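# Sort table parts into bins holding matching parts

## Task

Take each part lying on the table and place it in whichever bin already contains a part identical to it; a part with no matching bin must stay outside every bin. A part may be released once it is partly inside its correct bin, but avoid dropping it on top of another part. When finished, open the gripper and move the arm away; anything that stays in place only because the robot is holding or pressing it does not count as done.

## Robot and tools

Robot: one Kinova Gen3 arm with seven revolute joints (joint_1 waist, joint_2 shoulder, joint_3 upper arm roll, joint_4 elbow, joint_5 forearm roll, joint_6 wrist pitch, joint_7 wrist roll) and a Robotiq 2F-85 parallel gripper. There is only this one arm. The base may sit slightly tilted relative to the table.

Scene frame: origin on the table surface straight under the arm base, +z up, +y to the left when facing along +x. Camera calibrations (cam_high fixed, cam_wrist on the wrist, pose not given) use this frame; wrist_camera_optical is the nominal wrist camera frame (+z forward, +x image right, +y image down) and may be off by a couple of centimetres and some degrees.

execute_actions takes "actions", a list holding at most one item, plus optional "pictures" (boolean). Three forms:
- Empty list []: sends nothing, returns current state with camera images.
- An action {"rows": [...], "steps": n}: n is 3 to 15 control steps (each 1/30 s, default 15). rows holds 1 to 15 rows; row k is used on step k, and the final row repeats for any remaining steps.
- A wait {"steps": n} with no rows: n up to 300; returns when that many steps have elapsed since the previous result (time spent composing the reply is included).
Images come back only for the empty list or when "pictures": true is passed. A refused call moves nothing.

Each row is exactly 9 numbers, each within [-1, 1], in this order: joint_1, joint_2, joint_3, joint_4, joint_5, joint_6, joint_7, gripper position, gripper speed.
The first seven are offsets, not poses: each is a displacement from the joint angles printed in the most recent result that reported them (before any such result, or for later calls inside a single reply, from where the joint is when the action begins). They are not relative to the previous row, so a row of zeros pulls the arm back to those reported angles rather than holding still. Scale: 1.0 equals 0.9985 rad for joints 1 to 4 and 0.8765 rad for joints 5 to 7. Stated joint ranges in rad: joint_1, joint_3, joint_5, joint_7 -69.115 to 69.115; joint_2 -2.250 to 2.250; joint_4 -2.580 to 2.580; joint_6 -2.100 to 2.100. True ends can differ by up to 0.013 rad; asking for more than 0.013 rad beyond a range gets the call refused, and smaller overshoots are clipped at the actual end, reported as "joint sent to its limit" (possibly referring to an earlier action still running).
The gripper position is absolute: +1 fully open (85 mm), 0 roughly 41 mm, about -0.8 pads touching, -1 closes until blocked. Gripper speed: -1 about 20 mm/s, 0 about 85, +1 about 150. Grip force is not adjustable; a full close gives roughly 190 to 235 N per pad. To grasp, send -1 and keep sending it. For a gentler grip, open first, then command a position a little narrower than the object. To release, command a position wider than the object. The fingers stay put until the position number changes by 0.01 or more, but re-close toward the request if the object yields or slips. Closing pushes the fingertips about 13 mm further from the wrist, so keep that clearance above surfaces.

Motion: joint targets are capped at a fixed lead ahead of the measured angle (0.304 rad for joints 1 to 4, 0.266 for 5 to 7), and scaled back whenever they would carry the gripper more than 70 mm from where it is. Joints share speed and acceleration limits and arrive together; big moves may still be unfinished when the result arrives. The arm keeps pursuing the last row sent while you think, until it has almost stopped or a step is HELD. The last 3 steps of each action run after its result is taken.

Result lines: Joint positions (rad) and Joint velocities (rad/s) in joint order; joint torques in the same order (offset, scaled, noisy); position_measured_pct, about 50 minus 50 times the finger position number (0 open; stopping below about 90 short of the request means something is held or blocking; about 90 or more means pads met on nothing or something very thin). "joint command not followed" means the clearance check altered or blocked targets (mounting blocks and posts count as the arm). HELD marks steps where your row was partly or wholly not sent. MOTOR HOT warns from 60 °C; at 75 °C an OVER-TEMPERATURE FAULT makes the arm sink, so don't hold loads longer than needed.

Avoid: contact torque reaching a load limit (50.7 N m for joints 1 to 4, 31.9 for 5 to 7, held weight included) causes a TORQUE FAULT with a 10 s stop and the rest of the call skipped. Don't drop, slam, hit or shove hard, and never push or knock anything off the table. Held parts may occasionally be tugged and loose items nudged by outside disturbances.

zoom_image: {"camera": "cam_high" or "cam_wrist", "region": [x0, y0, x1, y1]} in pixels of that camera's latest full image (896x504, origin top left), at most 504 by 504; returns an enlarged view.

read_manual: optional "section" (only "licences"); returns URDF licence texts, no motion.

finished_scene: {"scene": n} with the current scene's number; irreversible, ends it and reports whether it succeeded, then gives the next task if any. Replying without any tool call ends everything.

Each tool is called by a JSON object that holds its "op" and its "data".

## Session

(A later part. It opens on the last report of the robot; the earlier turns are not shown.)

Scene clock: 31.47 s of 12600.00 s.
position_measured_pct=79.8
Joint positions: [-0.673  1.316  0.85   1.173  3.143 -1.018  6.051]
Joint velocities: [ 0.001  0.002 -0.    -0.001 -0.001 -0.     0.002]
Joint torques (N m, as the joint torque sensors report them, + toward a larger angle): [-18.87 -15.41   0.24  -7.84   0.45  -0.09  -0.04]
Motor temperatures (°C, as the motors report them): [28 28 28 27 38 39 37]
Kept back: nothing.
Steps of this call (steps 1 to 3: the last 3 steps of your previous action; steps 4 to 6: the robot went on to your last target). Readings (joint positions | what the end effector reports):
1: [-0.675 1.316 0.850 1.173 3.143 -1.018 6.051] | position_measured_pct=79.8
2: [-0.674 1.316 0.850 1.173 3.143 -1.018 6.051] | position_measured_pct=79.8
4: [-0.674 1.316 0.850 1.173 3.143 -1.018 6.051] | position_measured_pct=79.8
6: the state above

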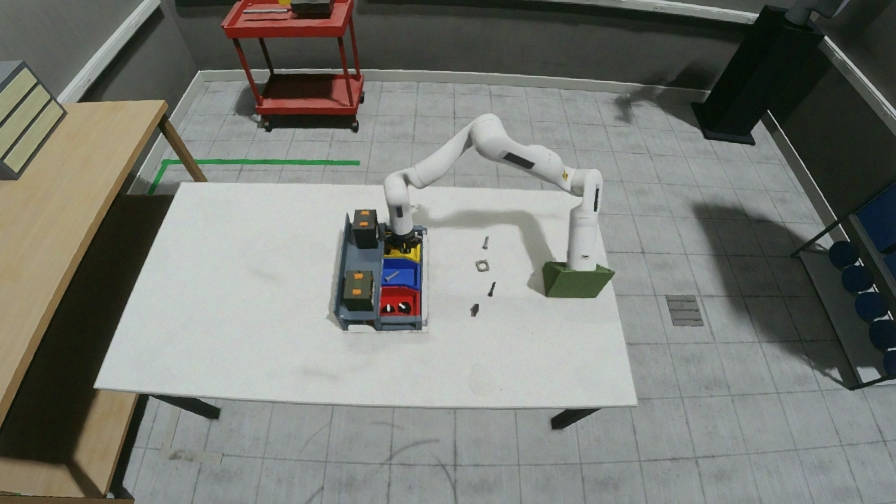

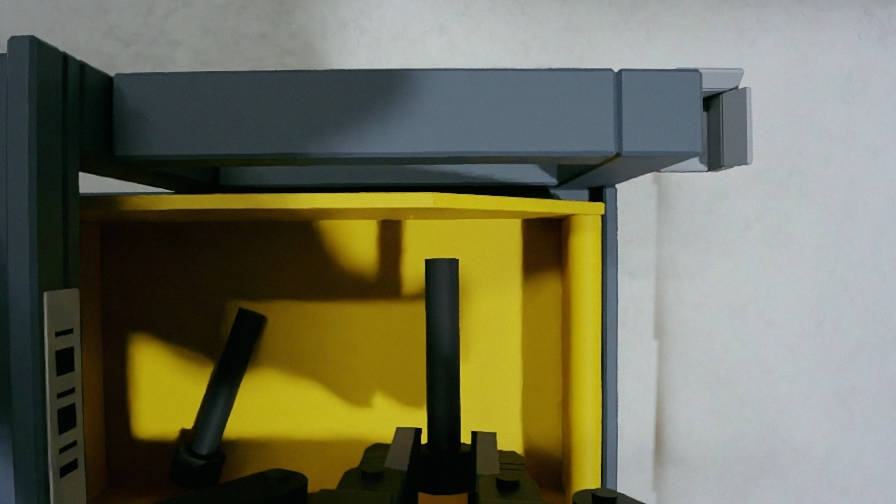

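{"op": "execute_actions", "data": {"actions": [{"rows":[[0.02,0.016,-0.005,0,0,0,0,-1,0],[0.02,0.016,-0.005,0,0,0,0,-1,0],[0.02,0.016,-0.005,0,0,0,0,-1,0],[0.02,0.016,-0.005,0,0,0,0,-1,0],[0.02,0.016,-0.005,0,0,0,0,-1,0],[0.02,0.016,-0.005,0,0,0,0,-0.3,0]]}]}}

{"op": "execute_actions", "data": {"actions": [{"rows":[[-0.2,-0.15,0.05,0,0,0,-0.2,-0.3,0]]}]}}

{"op": "execute_actions", "data": {"actions": [{"steps":8}]}}

{"op": "execute_actions", "data": {"actions": [{"rows":[[-0.291,0,-0.33,0.854,0,0.598,-0.86,-0.1,0]]}]}}

{"op": "execute_actions", "data": {"actions": [{"steps":28}]}}

{"op": "execute_actions", "data": {"actions": [{"rows":[[0,0.171,0,0,0,0,0,-0.1,0]]}]}}

{"op": "execute_actions", "data": {"actions": [{"steps":8}], "pictures": true}}

Scene clock: 32.10 s of 12600.00 s.
position_measured_pct=67.5
Joint positions: [-0.654  1.332  0.845  1.173  3.143 -1.018  6.051]
Joint velocities: [ 0.001  0.002  0.    -0.001 -0.     0.     0.001]
Joint torques (N m, as the joint torque sensors report them, + toward a larger angle): [-18.71 -14.88   0.21  -7.68   0.12  -0.32  -0.43]
Motor temperatures (°C, as the motors report them): [28 28 28 27 38 39 37]
Steps of this call (steps 1 to 7: the robot went on to your last target; steps 8 to 19: the first 12 steps of this action). Readings (joint positions | what the end effector reports):
8: [-0.672 1.318 0.850 1.173 3.143 -1.018 6.051] | position_measured_pct=79.8
9: [-0.666 1.322 0.849 1.171 3.142 -1.017 6.051] | position_measured_pct=79.8
11: [-0.655 1.331 0.846 1.173 3.143 -1.018 6.051] | position_measured_pct=79.8
15: [-0.654 1.332 0.845 1.173 3.142 -1.018 6.051] | position_measured_pct=77.4
19: the state above

Scene clock: 32.60 s of 12600.00 s.
position_measured_pct=65.1
Joint positions: [-0.842  1.191  0.893  1.171  3.142 -1.017  5.884]
Joint velocities: [-0.245 -0.183  0.07  -0.026  0.     0.003 -0.253]
Joint torques (N m, as the joint torque sensors report them, + toward a larger angle): [-11.92  -8.67   0.24  -6.32   0.35   0.     0.04]
Motor temperatures (°C, as the motors report them): [28 28 28 27 38 39 37]
Steps of this call (steps 1 to 3: the last 3 steps of your previous action; steps 4 to 15: the first 12 steps of this action, its rows measured from where the robot was after step 3). Readings (joint positions | what the end effector reports):
3: [-0.653 1.332 0.845 1.173 3.143 -1.018 6.051] | position_measured_pct=65.5
4: [-0.655 1.331 0.845 1.173 3.143 -1.018 6.050] | position_measured_pct=65.1
5: [-0.661 1.327 0.847 1.175 3.143 -1.018 6.046] | position_measured_pct=65.1
7: [-0.689 1.305 0.853 1.177 3.143 -1.018 6.023] | position_measured_pct=65.1
11: [-0.776 1.241 0.875 1.174 3.143 -1.018 5.947] | position_measured_pct=65.1
15: the state above

Scene clock: 32.87 s of 12600.00 s.
position_measured_pct=65.1
Joint positions: [-0.852  1.183  0.895  1.173  3.143 -1.018  5.876]
Joint velocities: [-0.008 -0.007 -0.001  0.002 -0.     0.     0.002]
Joint torques (N m, as the joint torque sensors report them, + toward a larger angle): [-16.91 -13.1   -0.14  -9.58   0.09   0.44  -0.22]
Motor temperatures (°C, as the motors report them): [28 28 28 27 38 39 37]
Kept back: nothing.
Steps of this call (steps 1 to 3: the last 3 steps of your previous action; steps 4 to 8: the robot went on to your last target). Readings (joint positions | what the end effector reports):
1: [-0.847 1.187 0.894 1.170 3.142 -1.017 5.878] | position_measured_pct=65.1
2: [-0.849 1.186 0.895 1.170 3.142 -1.017 5.876] | position_measured_pct=65.1
4: [-0.850 1.185 0.895 1.172 3.143 -1.018 5.876] | position_measured_pct=65.1
8: the state above

Scene clock: 33.27 s of 12600.00 s.
position_measured_pct=54.8
Joint positions: [-1.011  1.181  0.721  1.385  3.143 -0.832  5.692]
Joint velocities: [-0.405  0.003 -0.483  0.797 -0.004  0.704 -0.701]
Joint torques (N m, as the joint torque sensors report them, + toward a larger angle): [-14.31 -13.94  -0.07  -8.46  -0.06   0.72  -0.31]
Motor temperatures (°C, as the motors report them): [28 28 28 27 38 39 37]
Steps of this call (steps 1 to 12: the first 12 steps of this action). Readings (joint positions | what the end effector reports):
1: [-0.854 1.183 0.895 1.174 3.143 -1.017 5.875] | position_measured_pct=65.1
2: [-0.860 1.182 0.892 1.180 3.144 -1.012 5.871] | position_measured_pct=64.7
4: [-0.886 1.181 0.868 1.208 3.145 -0.989 5.848] | position_measured_pct=60.3
8: [-0.953 1.181 0.789 1.288 3.143 -0.917 5.776] | position_measured_pct=55.2
12: the state above

Scene clock: 34.20 s of 12600.00 s.
position_measured_pct=54.8
Joint positions: [-1.142  1.184  0.566  2.026  3.143 -0.494  5.122]
Joint velocities: [-0.004 -0.003 -0.     0.     0.001  0.001  0.002]
Joint torques (N m, as the joint torque sensors report them, + toward a larger angle): [-10.05 -11.95  -1.29  -5.65   0.03   0.17  -0.36]
Motor temperatures (°C, as the motors report them): [28 28 28 27 38 39 37]
Kept back: nothing.
Steps of this call (steps 1 to 3: the last 3 steps of your previous action; steps 4 to 28: the robot went on to your last target). Readings (joint positions | what the end effector reports):
1: [-1.024 1.182 0.705 1.412 3.143 -0.808 5.667] | position_measured_pct=54.8
2: [-1.037 1.182 0.690 1.441 3.143 -0.782 5.642] | position_measured_pct=54.8
4: [-1.060 1.182 0.662 1.502 3.142 -0.728 5.588] | position_measured_pct=54.8
8: [-1.094 1.183 0.620 1.634 3.142 -0.630 5.471] | position_measured_pct=54.8
28: the state above

Scene clock: 34.60 s of 12600.00 s.
position_measured_pct=54.8
Joint positions: [-1.142  1.347  0.565  2.027  3.142 -0.494  5.122]
Joint velocities: [-0.005  0.031  0.011 -0.011  0.002  0.005 -0.   ]
Joint torques (N m, as the joint torque sensors report them, + toward a larger angle): [ -9.78 -13.24  -0.53  -4.43   0.16   0.14  -0.23]
Motor temperatures (°C, as the motors report them): [28 28 28 27 38 39 37]
Steps of this call (steps 1 to 12: the first 12 steps of this action). Readings (joint positions | what the end effector reports):
1: [-1.143 1.185 0.566 2.026 3.143 -0.494 5.122] | position_measured_pct=54.8
2: [-1.143 1.192 0.566 2.025 3.143 -0.493 5.122] | position_measured_pct=54.8
4: [-1.143 1.222 0.566 2.025 3.143 -0.493 5.122] | position_measured_pct=54.8
8: [-1.142 1.318 0.565 2.026 3.142 -0.494 5.122] | position_measured_pct=54.8
12: the state above

Scene clock: 34.87 s of 12600.00 s.
position_measured_pct=54.8
Joint positions: [-1.142  1.354  0.566  2.026  3.143 -0.494  5.122]
Joint velocities: [ 0.001  0.006 -0.    -0.     0.001  0.     0.001]
Joint torques (N m, as the joint torque sensors report them, + toward a larger angle): [-10.1  -12.92  -0.65  -3.77  -0.12  -0.26  -0.06]
Motor temperatures (°C, as the motors report them): [28 28 28 27 38 39 37]
Kept back: nothing.
Steps of this call (steps 1 to 3: the last 3 steps of your previous action; steps 4 to 8: the robot went on to your last target). Readings (joint positions | what the end effector reports):
1: [-1.142 1.349 0.565 2.026 3.142 -0.494 5.122] | position_measured_pct=54.8
2: [-1.142 1.350 0.565 2.026 3.143 -0.494 5.122] | position_measured_pct=54.8
4: [-1.142 1.352 0.566 2.026 3.143 -0.494 5.122] | position_measured_pct=54.8
8: the state above

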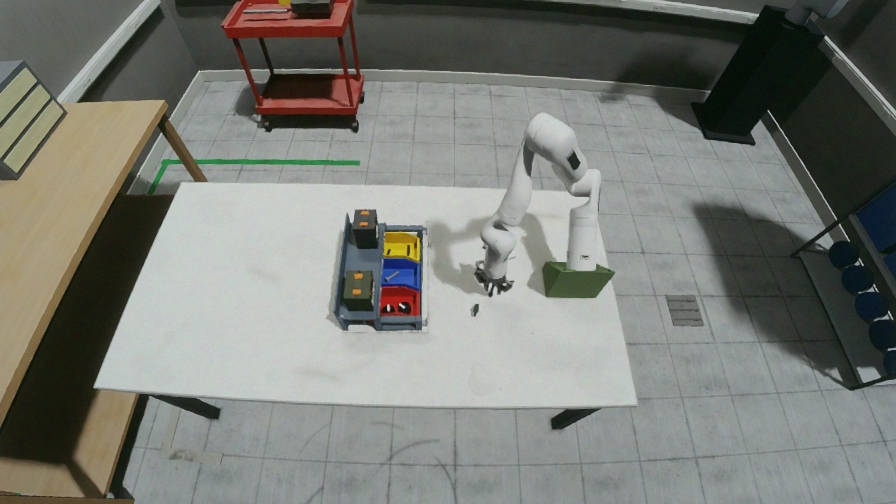

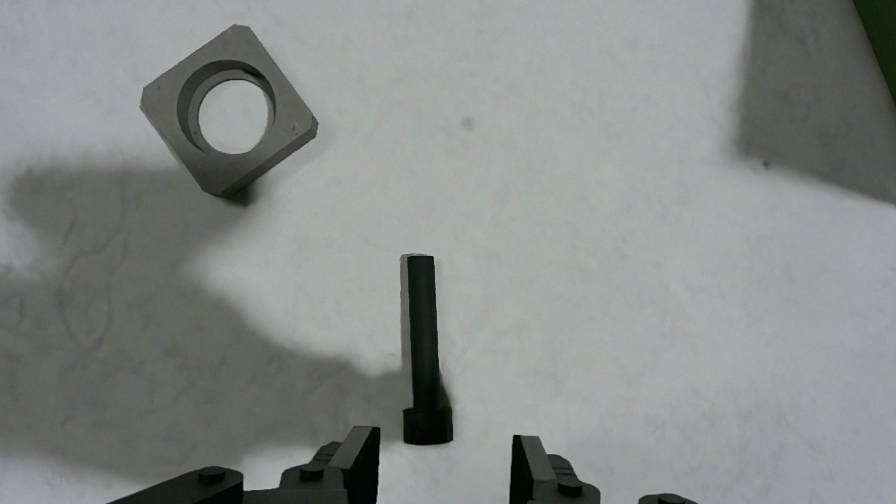

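{"op": "execute_actions", "data": {"actions": [{"rows":[[0.057,0.074,-0.001,0,0,0.085,0.06,-0.1,0]]}]}}

{"op": "execute_actions", "data": {"actions": [{"steps":5}], "pictures": true}}

Scene clock: 35.33 s of 12600.00 s.
position_measured_pct=54.8
Joint positions: [-1.087  1.426  0.565  2.026  3.143 -0.419  5.175]
Joint velocities: [ 0.011  0.016 -0.     0.    -0.001 -0.     0.   ]
Joint torques (N m, as the joint torque sensors report them, + toward a larger angle): [-10.13 -13.61  -0.37  -3.03   0.07  -0.32  -0.11]
Motor temperatures (°C, as the motors report them): [28 28 28 27 38 39 37]
Steps of this call (steps 1 to 2: the robot went on to your last target; steps 3 to 14: the first 12 steps of this action). Readings (joint positions | what the end effector reports):
3: [-1.141 1.355 0.565 2.026 3.142 -0.493 5.123] | position_measured_pct=54.8
4: [-1.136 1.362 0.565 2.025 3.142 -0.488 5.126] | position_measured_pct=54.8
6: [-1.113 1.392 0.565 2.025 3.142 -0.461 5.145] | position_measured_pct=54.8
10: [-1.089 1.423 0.565 2.026 3.143 -0.420 5.174] | position_measured_pct=54.8
14: the state above

Scene clock: 35.50 s of 12600.00 s.
position_measured_pct=54.8
Joint positions: [-1.086  1.427  0.565  2.026  3.143 -0.419  5.175]
Joint velocities: [ 0.002  0.002 -0.    -0.     0.001  0.     0.001]
Joint torques (N m, as the joint torque sensors report them, + toward a larger angle): [-10.17 -13.76  -0.6   -3.43   0.12  -0.25  -0.39]
Motor temperatures (°C, as the motors report them): [28 28 28 27 38 39 37]
Kept back: nothing.
Steps of this call (steps 1 to 3: the last 3 steps of your previous action; steps 4 to 5: the robot went on to your last target). Readings (joint positions | what the end effector reports):
1: [-1.086 1.426 0.565 2.026 3.143 -0.419 5.175] | position_measured_pct=54.8
2: [-1.086 1.427 0.565 2.026 3.143 -0.419 5.175] | position_measured_pct=54.8
4: [-1.086 1.427 0.565 2.026 3.143 -0.419 5.175] | position_measured_pct=54.8
5: the state above

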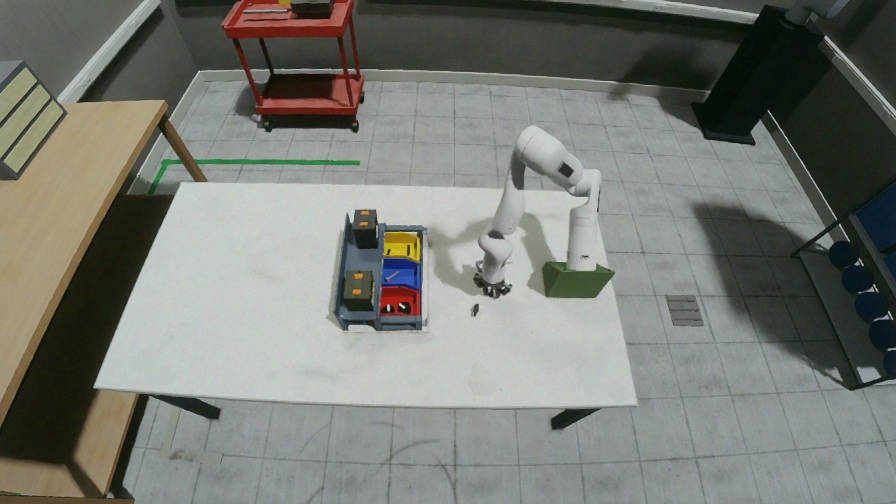

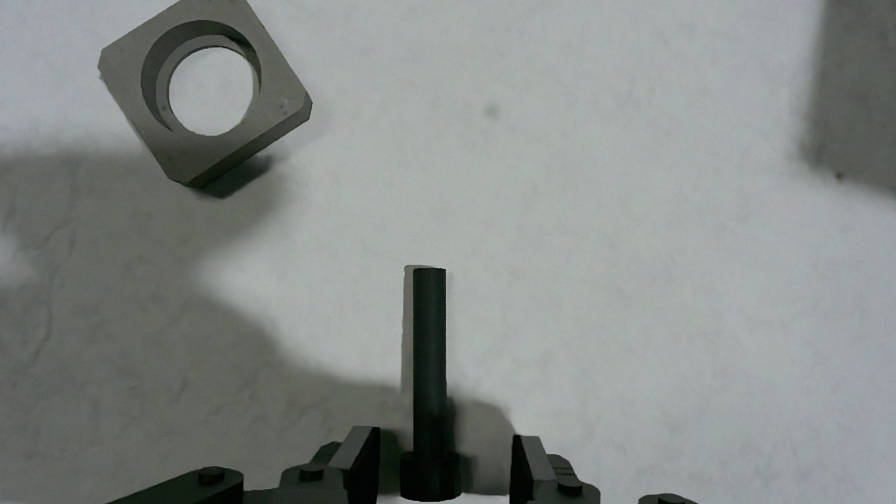

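{"op": "execute_actions", "data": {"actions": [{"rows":[[0.002,0.003,0,0,0,0.003,0,-1,0]]}]}}

{"op": "execute_actions", "data": {"actions": [{"rows":[[0,-0.247,0,-0.3,0,-0.2,0.3,-1,0]]}]}}

{"op": "execute_actions", "data": {"actions": [{"steps":12}]}}

{"op": "execute_actions", "data": {"actions": [{"rows":[[0.232,0,0.33,-0.554,0,-0.39,0.7,-1,0]]}]}}

{"op": "execute_actions", "data": {"actions": [{"steps":22}]}}

{"op": "execute_actions", "data": {"actions": [{"rows":[[0.19,0.142,-0.048,0,0,0,0,-1,0]]}]}}

{"op": "execute_actions", "data": {"actions": [{"steps":8}], "pictures": true}}

Scene clock: 36.07 s of 12600.00 s.
position_measured_pct=79.0
Joint positions: [-1.084  1.429  0.565  2.026  3.143 -0.417  5.175]
Joint velocities: [-0.004 -0.004  0.     0.002  0.001 -0.002 -0.002]
Joint torques (N m, as the joint torque sensors report them, + toward a larger angle): [ -9.75 -11.89  -0.71  -3.08   0.18   0.04  -0.19]
Motor temperatures (°C, as the motors report them): [28 28 28 27 38 39 37]
Steps of this call (steps 1 to 5: the robot went on to your last target; steps 6 to 17: the first 12 steps of this action). Readings (joint positions | what the end effector reports):
6: [-1.085 1.428 0.565 2.026 3.143 -0.419 5.175] | position_measured_pct=54.8
7: [-1.084 1.430 0.565 2.026 3.143 -0.417 5.175] | position_measured_pct=55.6
9: [-1.084 1.430 0.565 2.026 3.143 -0.417 5.175] | position_measured_pct=59.5
13: [-1.084 1.430 0.565 2.026 3.143 -0.416 5.175] | position_measured_pct=71.0
17: the state above

Scene clock: 36.57 s of 12600.00 s.
position_measured_pct=79.8
Joint positions: [-1.084  1.252  0.564  1.812  3.142 -0.542  5.362]
Joint velocities: [-0.004 -0.533  0.001 -0.67   0.001 -0.389  0.586]
Joint torques (N m, as the joint torque sensors report them, + toward a larger angle): [-11.8  -14.25  -1.51  -5.83   0.17   0.39  -0.33]
Motor temperatures (°C, as the motors report them): [28 28 28 27 38 39 37]
Steps of this call (steps 1 to 3: the last 3 steps of your previous action; steps 4 to 15: the first 12 steps of this action, its rows measured from where the robot was after step 3). Readings (joint positions | what the end effector reports):
3: [-1.084 1.429 0.565 2.026 3.143 -0.417 5.175] | position_measured_pct=79.8
4: [-1.084 1.428 0.565 2.025 3.143 -0.417 5.175] | position_measured_pct=79.8
5: [-1.084 1.423 0.564 2.020 3.142 -0.421 5.180] | position_measured_pct=79.8
7: [-1.083 1.398 0.564 1.994 3.142 -0.437 5.203] | position_measured_pct=79.8
11: [-1.083 1.323 0.564 1.902 3.142 -0.489 5.283] | position_measured_pct=79.8
15: the state above

Scene clock: 36.97 s of 12600.00 s.
position_measured_pct=79.8
Joint positions: [-1.084  1.184  0.565  1.726  3.143 -0.592  5.438]
Joint velocities: [ 0.003 -0.009  0.    -0.     0.002 -0.     0.   ]
Joint torques (N m, as the joint torque sensors report them, + toward a larger angle): [-12.65 -13.74  -1.68  -7.78  -0.02   0.6   -0.2 ]
Motor temperatures (°C, as the motors report them): [28 28 28 27 38 39 37]
Kept back: nothing.
Steps of this call (steps 1 to 3: the last 3 steps of your previous action; steps 4 to 12: the robot went on to your last target). Readings (joint positions | what the end effector reports):
1: [-1.084 1.234 0.564 1.790 3.142 -0.555 5.381] | position_measured_pct=79.8
2: [-1.084 1.218 0.564 1.769 3.142 -0.567 5.400] | position_measured_pct=79.8
4: [-1.085 1.195 0.565 1.737 3.143 -0.584 5.427] | position_measured_pct=79.8
8: [-1.085 1.186 0.565 1.726 3.143 -0.592 5.438] | position_measured_pct=79.8
12: the state above

Scene clock: 37.37 s of 12600.00 s.
position_measured_pct=79.8
Joint positions: [-0.951  1.185  0.749  1.499  3.142 -0.776  5.635]
Joint velocities: [ 0.317 -0.003  0.477 -0.83   0.003 -0.512  0.73 ]
Joint torques (N m, as the joint torque sensors report them, + toward a larger angle): [-16.83 -13.29  -2.1   -8.93  -0.29   0.39   0.08]
Motor temperatures (°C, as the motors report them): [28 28 28 27 38 39 37]
Steps of this call (steps 1 to 12: the first 12 steps of this action). Readings (joint positions | what the end effector reports):
1: [-1.083 1.183 0.565 1.725 3.142 -0.593 5.438] | position_measured_pct=79.8
2: [-1.079 1.184 0.568 1.720 3.142 -0.598 5.442] | position_measured_pct=79.8
4: [-1.057 1.185 0.592 1.693 3.141 -0.621 5.466] | position_measured_pct=79.8
8: [-0.999 1.185 0.677 1.603 3.142 -0.699 5.544] | position_measured_pct=79.8
12: the state above

Scene clock: 38.10 s of 12600.00 s.
position_measured_pct=79.8
Joint positions: [-0.853  1.183  0.894  1.173  3.143 -0.934  6.051]
Joint velocities: [ 0.003  0.003  0.    -0.    -0.001  0.    -0.   ]
Joint torques (N m, as the joint torque sensors report them, + toward a larger angle): [-17.93 -12.78  -0.08 -10.09   0.17   0.94  -0.15]
Motor temperatures (°C, as the motors report them): [28 28 28 27 38 39 37]
Kept back: nothing.
Steps of this call (steps 1 to 3: the last 3 steps of your previous action; steps 4 to 22: the robot went on to your last target). Readings (joint positions | what the end effector reports):
1: [-0.941 1.185 0.764 1.471 3.142 -0.793 5.660] | position_measured_pct=79.8
2: [-0.932 1.185 0.778 1.442 3.143 -0.808 5.685] | position_measured_pct=79.8
4: [-0.914 1.185 0.804 1.383 3.142 -0.836 5.741] | position_measured_pct=79.8
8: [-0.881 1.184 0.853 1.270 3.143 -0.888 5.891] | position_measured_pct=79.8
22: the state above

Scene clock: 38.50 s of 12600.00 s.
position_measured_pct=79.8
Joint positions: [-0.673  1.318  0.848  1.175  3.143 -0.934  6.051]
Joint velocities: [ 0.214  0.155 -0.057  0.037  0.001 -0.008  0.002]
Joint torques (N m, as the joint torque sensors report them, + toward a larger angle): [-25.71 -20.06  -0.12 -11.67  -0.01   0.58  -0.31]
Motor temperatures (°C, as the motors report them): [28 28 28 27 38 39 37]
Steps of this call (steps 1 to 12: the first 12 steps of this action). Readings (joint positions | what the end effector reports):
1: [-0.852 1.184 0.894 1.173 3.143 -0.934 6.051] | position_measured_pct=79.8
2: [-0.846 1.189 0.893 1.171 3.142 -0.934 6.051] | position_measured_pct=79.8
4: [-0.817 1.210 0.886 1.169 3.142 -0.933 6.051] | position_measured_pct=79.8
8: [-0.736 1.271 0.863 1.170 3.142 -0.935 6.051] | position_measured_pct=79.8
12: the state above

Scene clock: 38.77 s of 12600.00 s.
position_measured_pct=79.8
Joint positions: [-0.664  1.325  0.846  1.173  3.143 -0.934  6.051]
Joint velocities: [ 0.007  0.006 -0.    -0.002  0.    -0.     0.002]
Joint torques (N m, as the joint torque sensors report them, + toward a larger angle): [-19.23 -15.27   0.21  -8.45   0.26  -0.1   -0.32]
Motor temperatures (°C, as the motors report them): [28 28 28 27 38 39 37]
Kept back: nothing.
Steps of this call (steps 1 to 3: the last 3 steps of your previous action; steps 4 to 8: the robot went on to your last target). Readings (joint positions | what the end effector reports):
1: [-0.669 1.321 0.847 1.176 3.143 -0.935 6.051] | position_measured_pct=79.8
2: [-0.667 1.322 0.846 1.176 3.143 -0.935 6.051] | position_measured_pct=79.8
4: [-0.666 1.323 0.846 1.174 3.142 -0.934 6.051] | position_measured_pct=79.8
8: the state above

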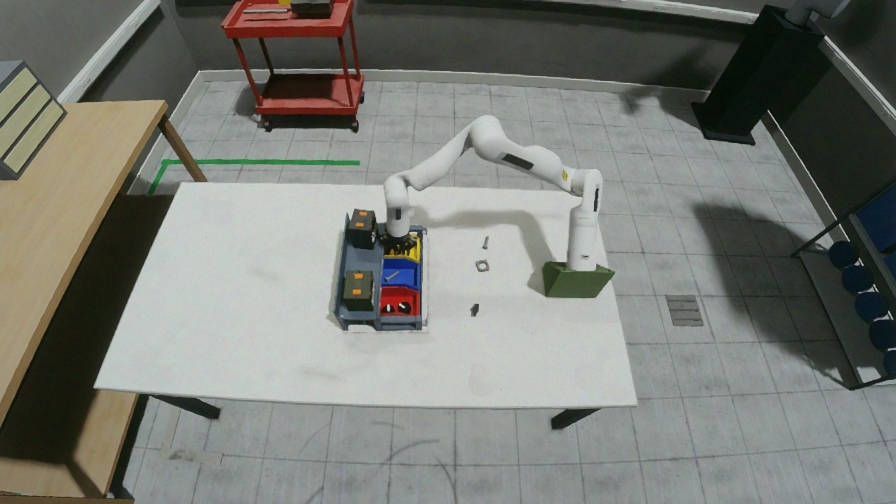

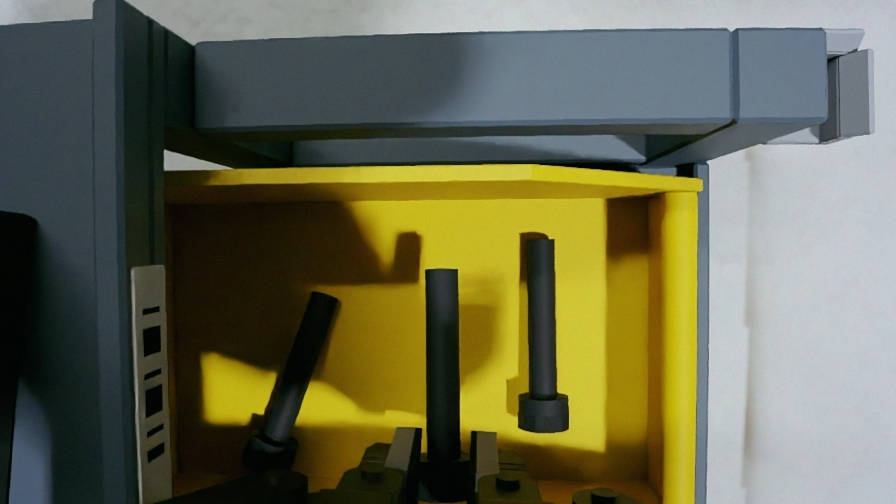

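{"op": "execute_actions", "data": {"actions": [{"rows":[[0,0,0,0,0,0,0,-0.35,0]],"steps":10}]}}

{"op": "execute_actions", "data": {"actions": [{"rows":[[-0.376,-0.277,0.157,0.2,0,-0.2,-0.26,-0.35,0]]}]}}

{"op": "execute_actions", "data": {"actions": [{"steps":18}]}}

{"op": "execute_actions", "data": {"actions": [{"rows":[[0,0,0,0.945,0,0.86,0,-0.1,0]]}]}}

{"op": "execute_actions", "data": {"actions": [{"steps":30}], "pictures": true}}

Scene clock: 39.17 s of 12600.00 s.
position_measured_pct=68.7
Joint positions: [-0.664  1.325  0.846  1.173  3.143 -0.934  6.051]
Joint velocities: [-0.001  0.001  0.     0.001  0.001 -0.     0.   ]
Joint torques (N m, as the joint torque sensors report them, + toward a larger angle): [-18.63 -15.25  -0.22  -8.11   0.1    0.38  -0.27]
Motor temperatures (°C, as the motors report them): [28 28 28 27 38 39 37]
Steps of this call (steps 1 to 5: the robot went on to your last target; steps 6 to 12: the first 7 steps of this action). Readings (joint positions | what the end effector reports):
6: [-0.664 1.325 0.846 1.173 3.143 -0.934 6.051] | position_measured_pct=79.8
7: [-0.664 1.325 0.846 1.173 3.143 -0.934 6.051] | position_measured_pct=79.8
9: [-0.664 1.325 0.846 1.173 3.143 -0.934 6.051] | position_measured_pct=75.0
12: the state above

Scene clock: 39.67 s of 12600.00 s.
position_measured_pct=67.5
Joint positions: [-0.911  1.138  0.95   1.306  3.143 -1.05   5.9  ]
Joint velocities: [-0.826 -0.575  0.332  0.415  0.002 -0.371 -0.484]
Joint torques (N m, as the joint torque sensors report them, + toward a larger angle): [-16.17 -11.76  -0.07  -8.27   0.5    0.28  -0.3 ]
Motor temperatures (°C, as the motors report them): [28 28 28 27 38 39 37]
Steps of this call (steps 1 to 3: the last 3 steps of your previous action; steps 4 to 15: the first 12 steps of this action, its rows measured from where the robot was after step 3). Readings (joint positions | what the end effector reports):
3: [-0.664 1.325 0.846 1.173 3.143 -0.934 6.051] | position_measured_pct=67.5
4: [-0.666 1.323 0.847 1.174 3.143 -0.934 6.051] | position_measured_pct=67.5
5: [-0.672 1.318 0.849 1.179 3.142 -0.937 6.047] | position_measured_pct=67.5
7: [-0.701 1.291 0.862 1.198 3.142 -0.952 6.027] | position_measured_pct=67.5
11: [-0.803 1.213 0.908 1.252 3.143 -1.002 5.963] | position_measured_pct=67.5
15: the state above

Scene clock: 40.27 s of 12600.00 s.
position_measured_pct=67.5
Joint positions: [-1.039  1.048  1.003  1.373  3.143 -1.109  5.823]
Joint velocities: [-0.002 -0.001  0.     0.001  0.001  0.     0.001]
Joint torques (N m, as the joint torque sensors report them, + toward a larger angle): [-15.05  -9.8    0.37  -9.25   0.35   0.27  -0.17]
Motor temperatures (°C, as the motors report them): [28 28 28 27 38 39 37]
Kept back: nothing.
Steps of this call (steps 1 to 3: the last 3 steps of your previous action; steps 4 to 18: the robot went on to your last target). Readings (joint positions | what the end effector reports):
1: [-0.938 1.119 0.962 1.320 3.143 -1.063 5.883] | position_measured_pct=67.5
2: [-0.965 1.100 0.973 1.334 3.143 -1.075 5.867] | position_measured_pct=67.5
4: [-1.007 1.071 0.991 1.355 3.143 -1.096 5.841] | position_measured_pct=67.5
8: [-1.033 1.052 1.003 1.371 3.143 -1.109 5.823] | position_measured_pct=67.5
18: the state above

Scene clock: 40.67 s of 12600.00 s.
position_measured_pct=54.8
Joint positions: [-1.04   1.048  1.003  1.676  3.143 -0.843  5.823]
Joint velocities: [ 0.007  0.002  0.001  1.115 -0.001  0.979  0.001]
Joint torques (N m, as the joint torque sensors report them, + toward a larger angle): [-15.1   -8.99   0.19  -7.35   0.14   0.17  -0.12]
Motor temperatures (°C, as the motors report them): [28 28 28 27 38 39 37]
Steps of this call (steps 1 to 12: the first 12 steps of this action). Readings (joint positions | what the end effector reports):
1: [-1.039 1.048 1.003 1.374 3.143 -1.108 5.823] | position_measured_pct=67.5
2: [-1.040 1.048 1.003 1.379 3.143 -1.104 5.823] | position_measured_pct=66.7
4: [-1.041 1.047 1.003 1.406 3.143 -1.080 5.823] | position_measured_pct=62.7
8: [-1.041 1.047 1.003 1.526 3.143 -0.975 5.823] | position_measured_pct=55.6
12: the state above

Scene clock: 41.67 s of 12600.00 s.
position_measured_pct=54.8
Joint positions: [-1.039  1.048  1.003  2.316  3.143 -0.356  5.823]
Joint velocities: [-0.001 -0.001  0.001  0.001 -0.001  0.    -0.001]
Joint torques (N m, as the joint torque sensors report them, + toward a larger angle): [-10.44  -6.42   0.06  -2.4    0.2   -0.39  -0.24]
Motor temperatures (°C, as the motors report them): [28 28 28 27 38 39 37]
Kept back: nothing.
Steps of this call (steps 1 to 3: the last 3 steps of your previous action; steps 4 to 30: the robot went on to your last target). Readings (joint positions | what the end effector reports):
1: [-1.040 1.048 1.003 1.713 3.143 -0.811 5.823] | position_measured_pct=54.8
2: [-1.040 1.048 1.003 1.750 3.143 -0.778 5.823] | position_measured_pct=54.8
4: [-1.039 1.048 1.003 1.824 3.143 -0.712 5.823] | position_measured_pct=54.8
8: [-1.039 1.048 1.003 1.972 3.143 -0.582 5.823] | position_measured_pct=54.8
30: the state above

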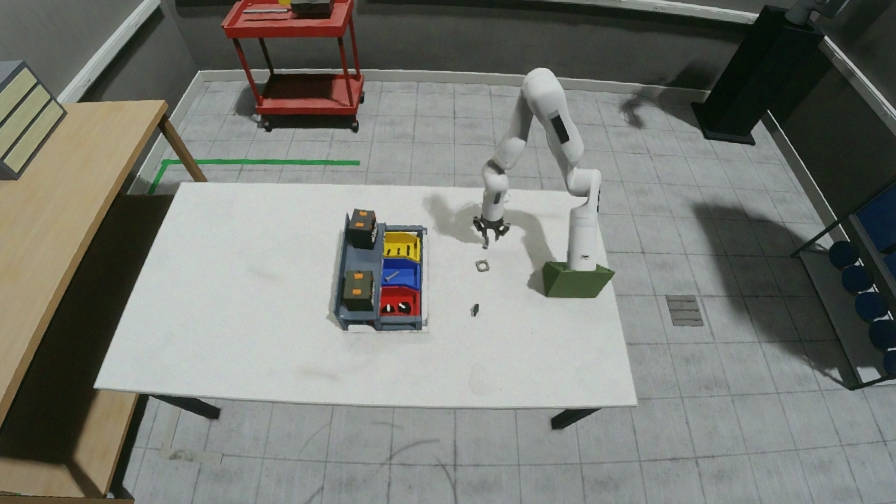

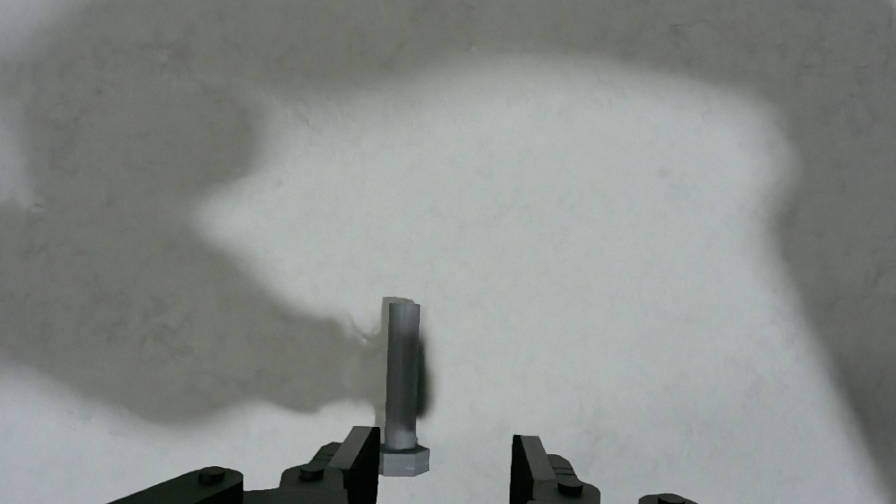

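{"op": "zoom_image", "data": {"camera": "cam_high", "region": [375, 225, 435, 295]}}

Region (375, 225, 435, 295) of cam_high's 896x504 image, scaled by 7.200, with more detail than that image has; it fills the left 432 columns of this view, and the rest is white.

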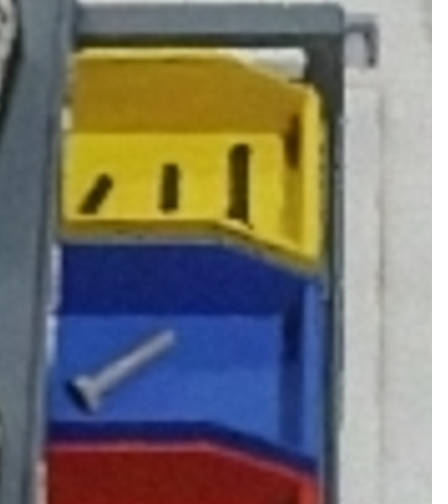

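{"op": "execute_actions", "data": {"actions": [{"rows":[[0.13,0.078,-0.06,0,0,0.185,0,-0.1,0]]}]}}

{"op": "execute_actions", "data": {"actions": [{"steps":6}], "pictures": true}}

Scene clock: 42.77 s of 12600.00 s.
position_measured_pct=54.8
Joint positions: [-0.914  1.123  0.943  2.316  3.143 -0.193  5.823]
Joint velocities: [ 0.04   0.022  0.001  0.003  0.001  0.003 -0.001]
Joint torques (N m, as the joint torque sensors report them, + toward a larger angle): [-10.93  -7.84   0.4   -1.51   0.25  -0.03  -0.26]
Motor temperatures (°C, as the motors report them): [28 28 28 27 38 39 37]
Steps of this call (steps 1 to 15: the robot went on to your last target; steps 16 to 21: nothing new was sent; steps 22 to 33: the first 12 steps of this action). Readings (joint positions | what the end effector reports):
22: [-1.038 1.049 1.003 2.316 3.143 -0.354 5.823] | position_measured_pct=54.8
23: [-1.031 1.053 1.000 2.316 3.142 -0.348 5.823] | position_measured_pct=54.8
25: [-1.000 1.072 0.988 2.317 3.143 -0.315 5.823] | position_measured_pct=54.8
29: [-0.925 1.117 0.950 2.316 3.143 -0.213 5.823] | position_measured_pct=54.8
33: the state above

Scene clock: 42.97 s of 12600.00 s.
position_measured_pct=54.8
Joint positions: [-0.91   1.126  0.943  2.316  3.143 -0.193  5.823]
Joint velocities: [ 0.008  0.005 -0.    -0.    -0.001  0.     0.   ]
Joint torques (N m, as the joint torque sensors report them, + toward a larger angle): [-10.64  -7.4    0.01  -1.51   0.18  -0.18  -0.02]
Motor temperatures (°C, as the motors report them): [28 28 28 27 38 39 37]
Kept back: nothing.
Steps of this call (steps 1 to 3: the last 3 steps of your previous action; steps 4 to 6: the robot went on to your last target). Readings (joint positions | what the end effector reports):
1: [-0.913 1.124 0.943 2.316 3.143 -0.193 5.823] | position_measured_pct=54.8
2: [-0.912 1.125 0.943 2.316 3.143 -0.193 5.823] | position_measured_pct=54.8
4: [-0.911 1.125 0.943 2.316 3.143 -0.193 5.823] | position_measured_pct=54.8
6: the state above

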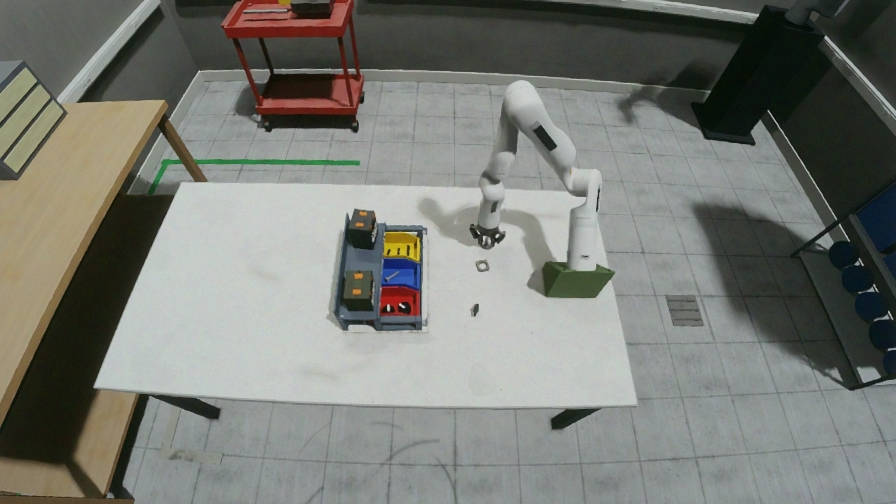

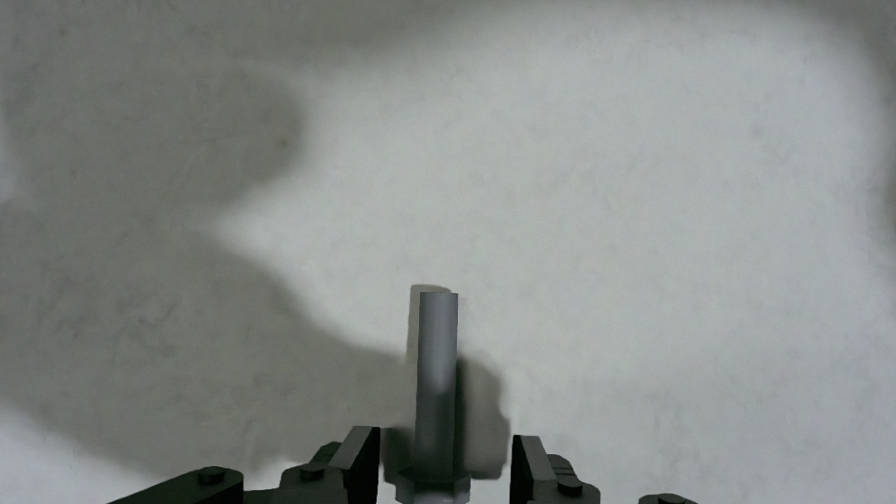

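{"op": "execute_actions", "data": {"actions": [{"rows":[[0.039,-0.005,0.018,0,0,0.005,0.05,-0.1,0]]}], "pictures": true}}

Scene clock: 43.47 s of 12600.00 s.
position_measured_pct=54.8
Joint positions: [-0.872  1.121  0.961  2.317  3.143 -0.189  5.867]
Joint velocities: [ 0.007 -0.002 -0.    -0.    -0.001 -0.     0.001]
Joint torques (N m, as the joint torque sensors report them, + toward a larger angle): [-11.34  -7.33  -0.01  -1.09   0.11  -0.16  -0.26]
Motor temperatures (°C, as the motors report them): [28 28 28 27 38 39 37]
Steps of this call (steps 1 to 3: the robot went on to your last target; steps 4 to 15: the first 12 steps of this action). Readings (joint positions | what the end effector reports):
4: [-0.908 1.126 0.943 2.316 3.142 -0.193 5.824] | position_measured_pct=54.8
5: [-0.901 1.125 0.945 2.316 3.142 -0.192 5.830] | position_measured_pct=54.8
7: [-0.879 1.122 0.955 2.316 3.142 -0.190 5.854] | position_measured_pct=54.8
11: [-0.873 1.121 0.961 2.317 3.143 -0.189 5.867] | position_measured_pct=54.8
15: the state above

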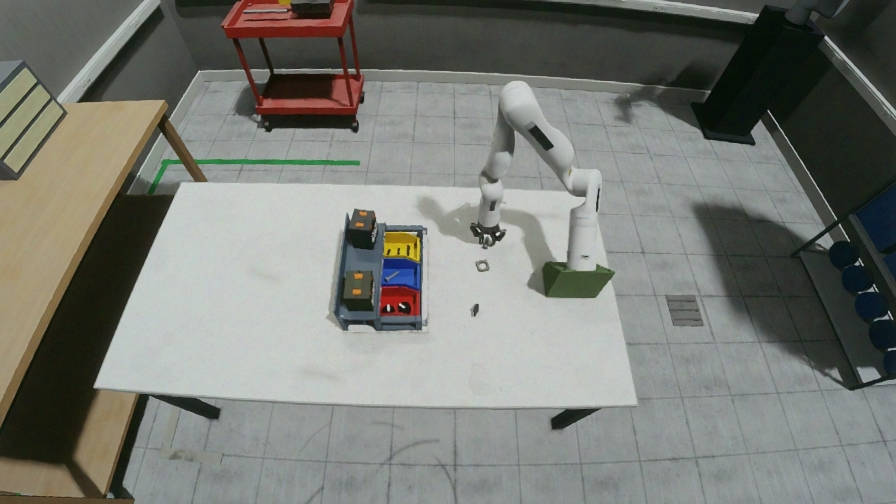

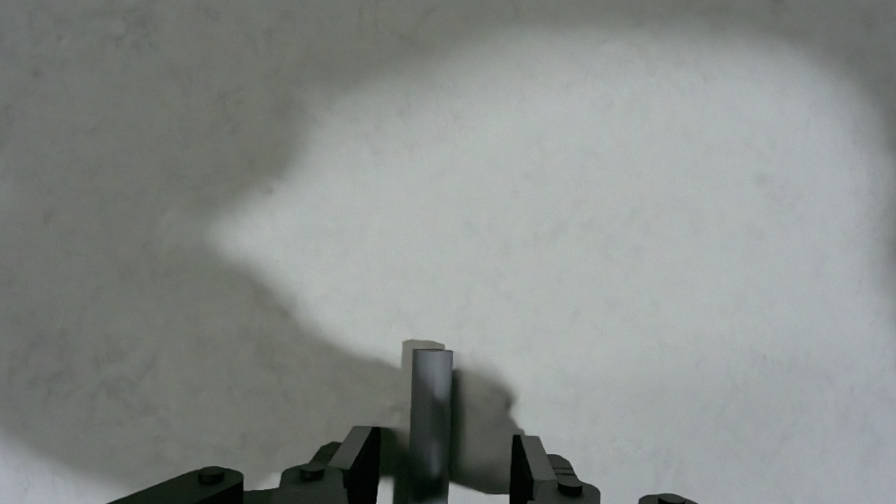

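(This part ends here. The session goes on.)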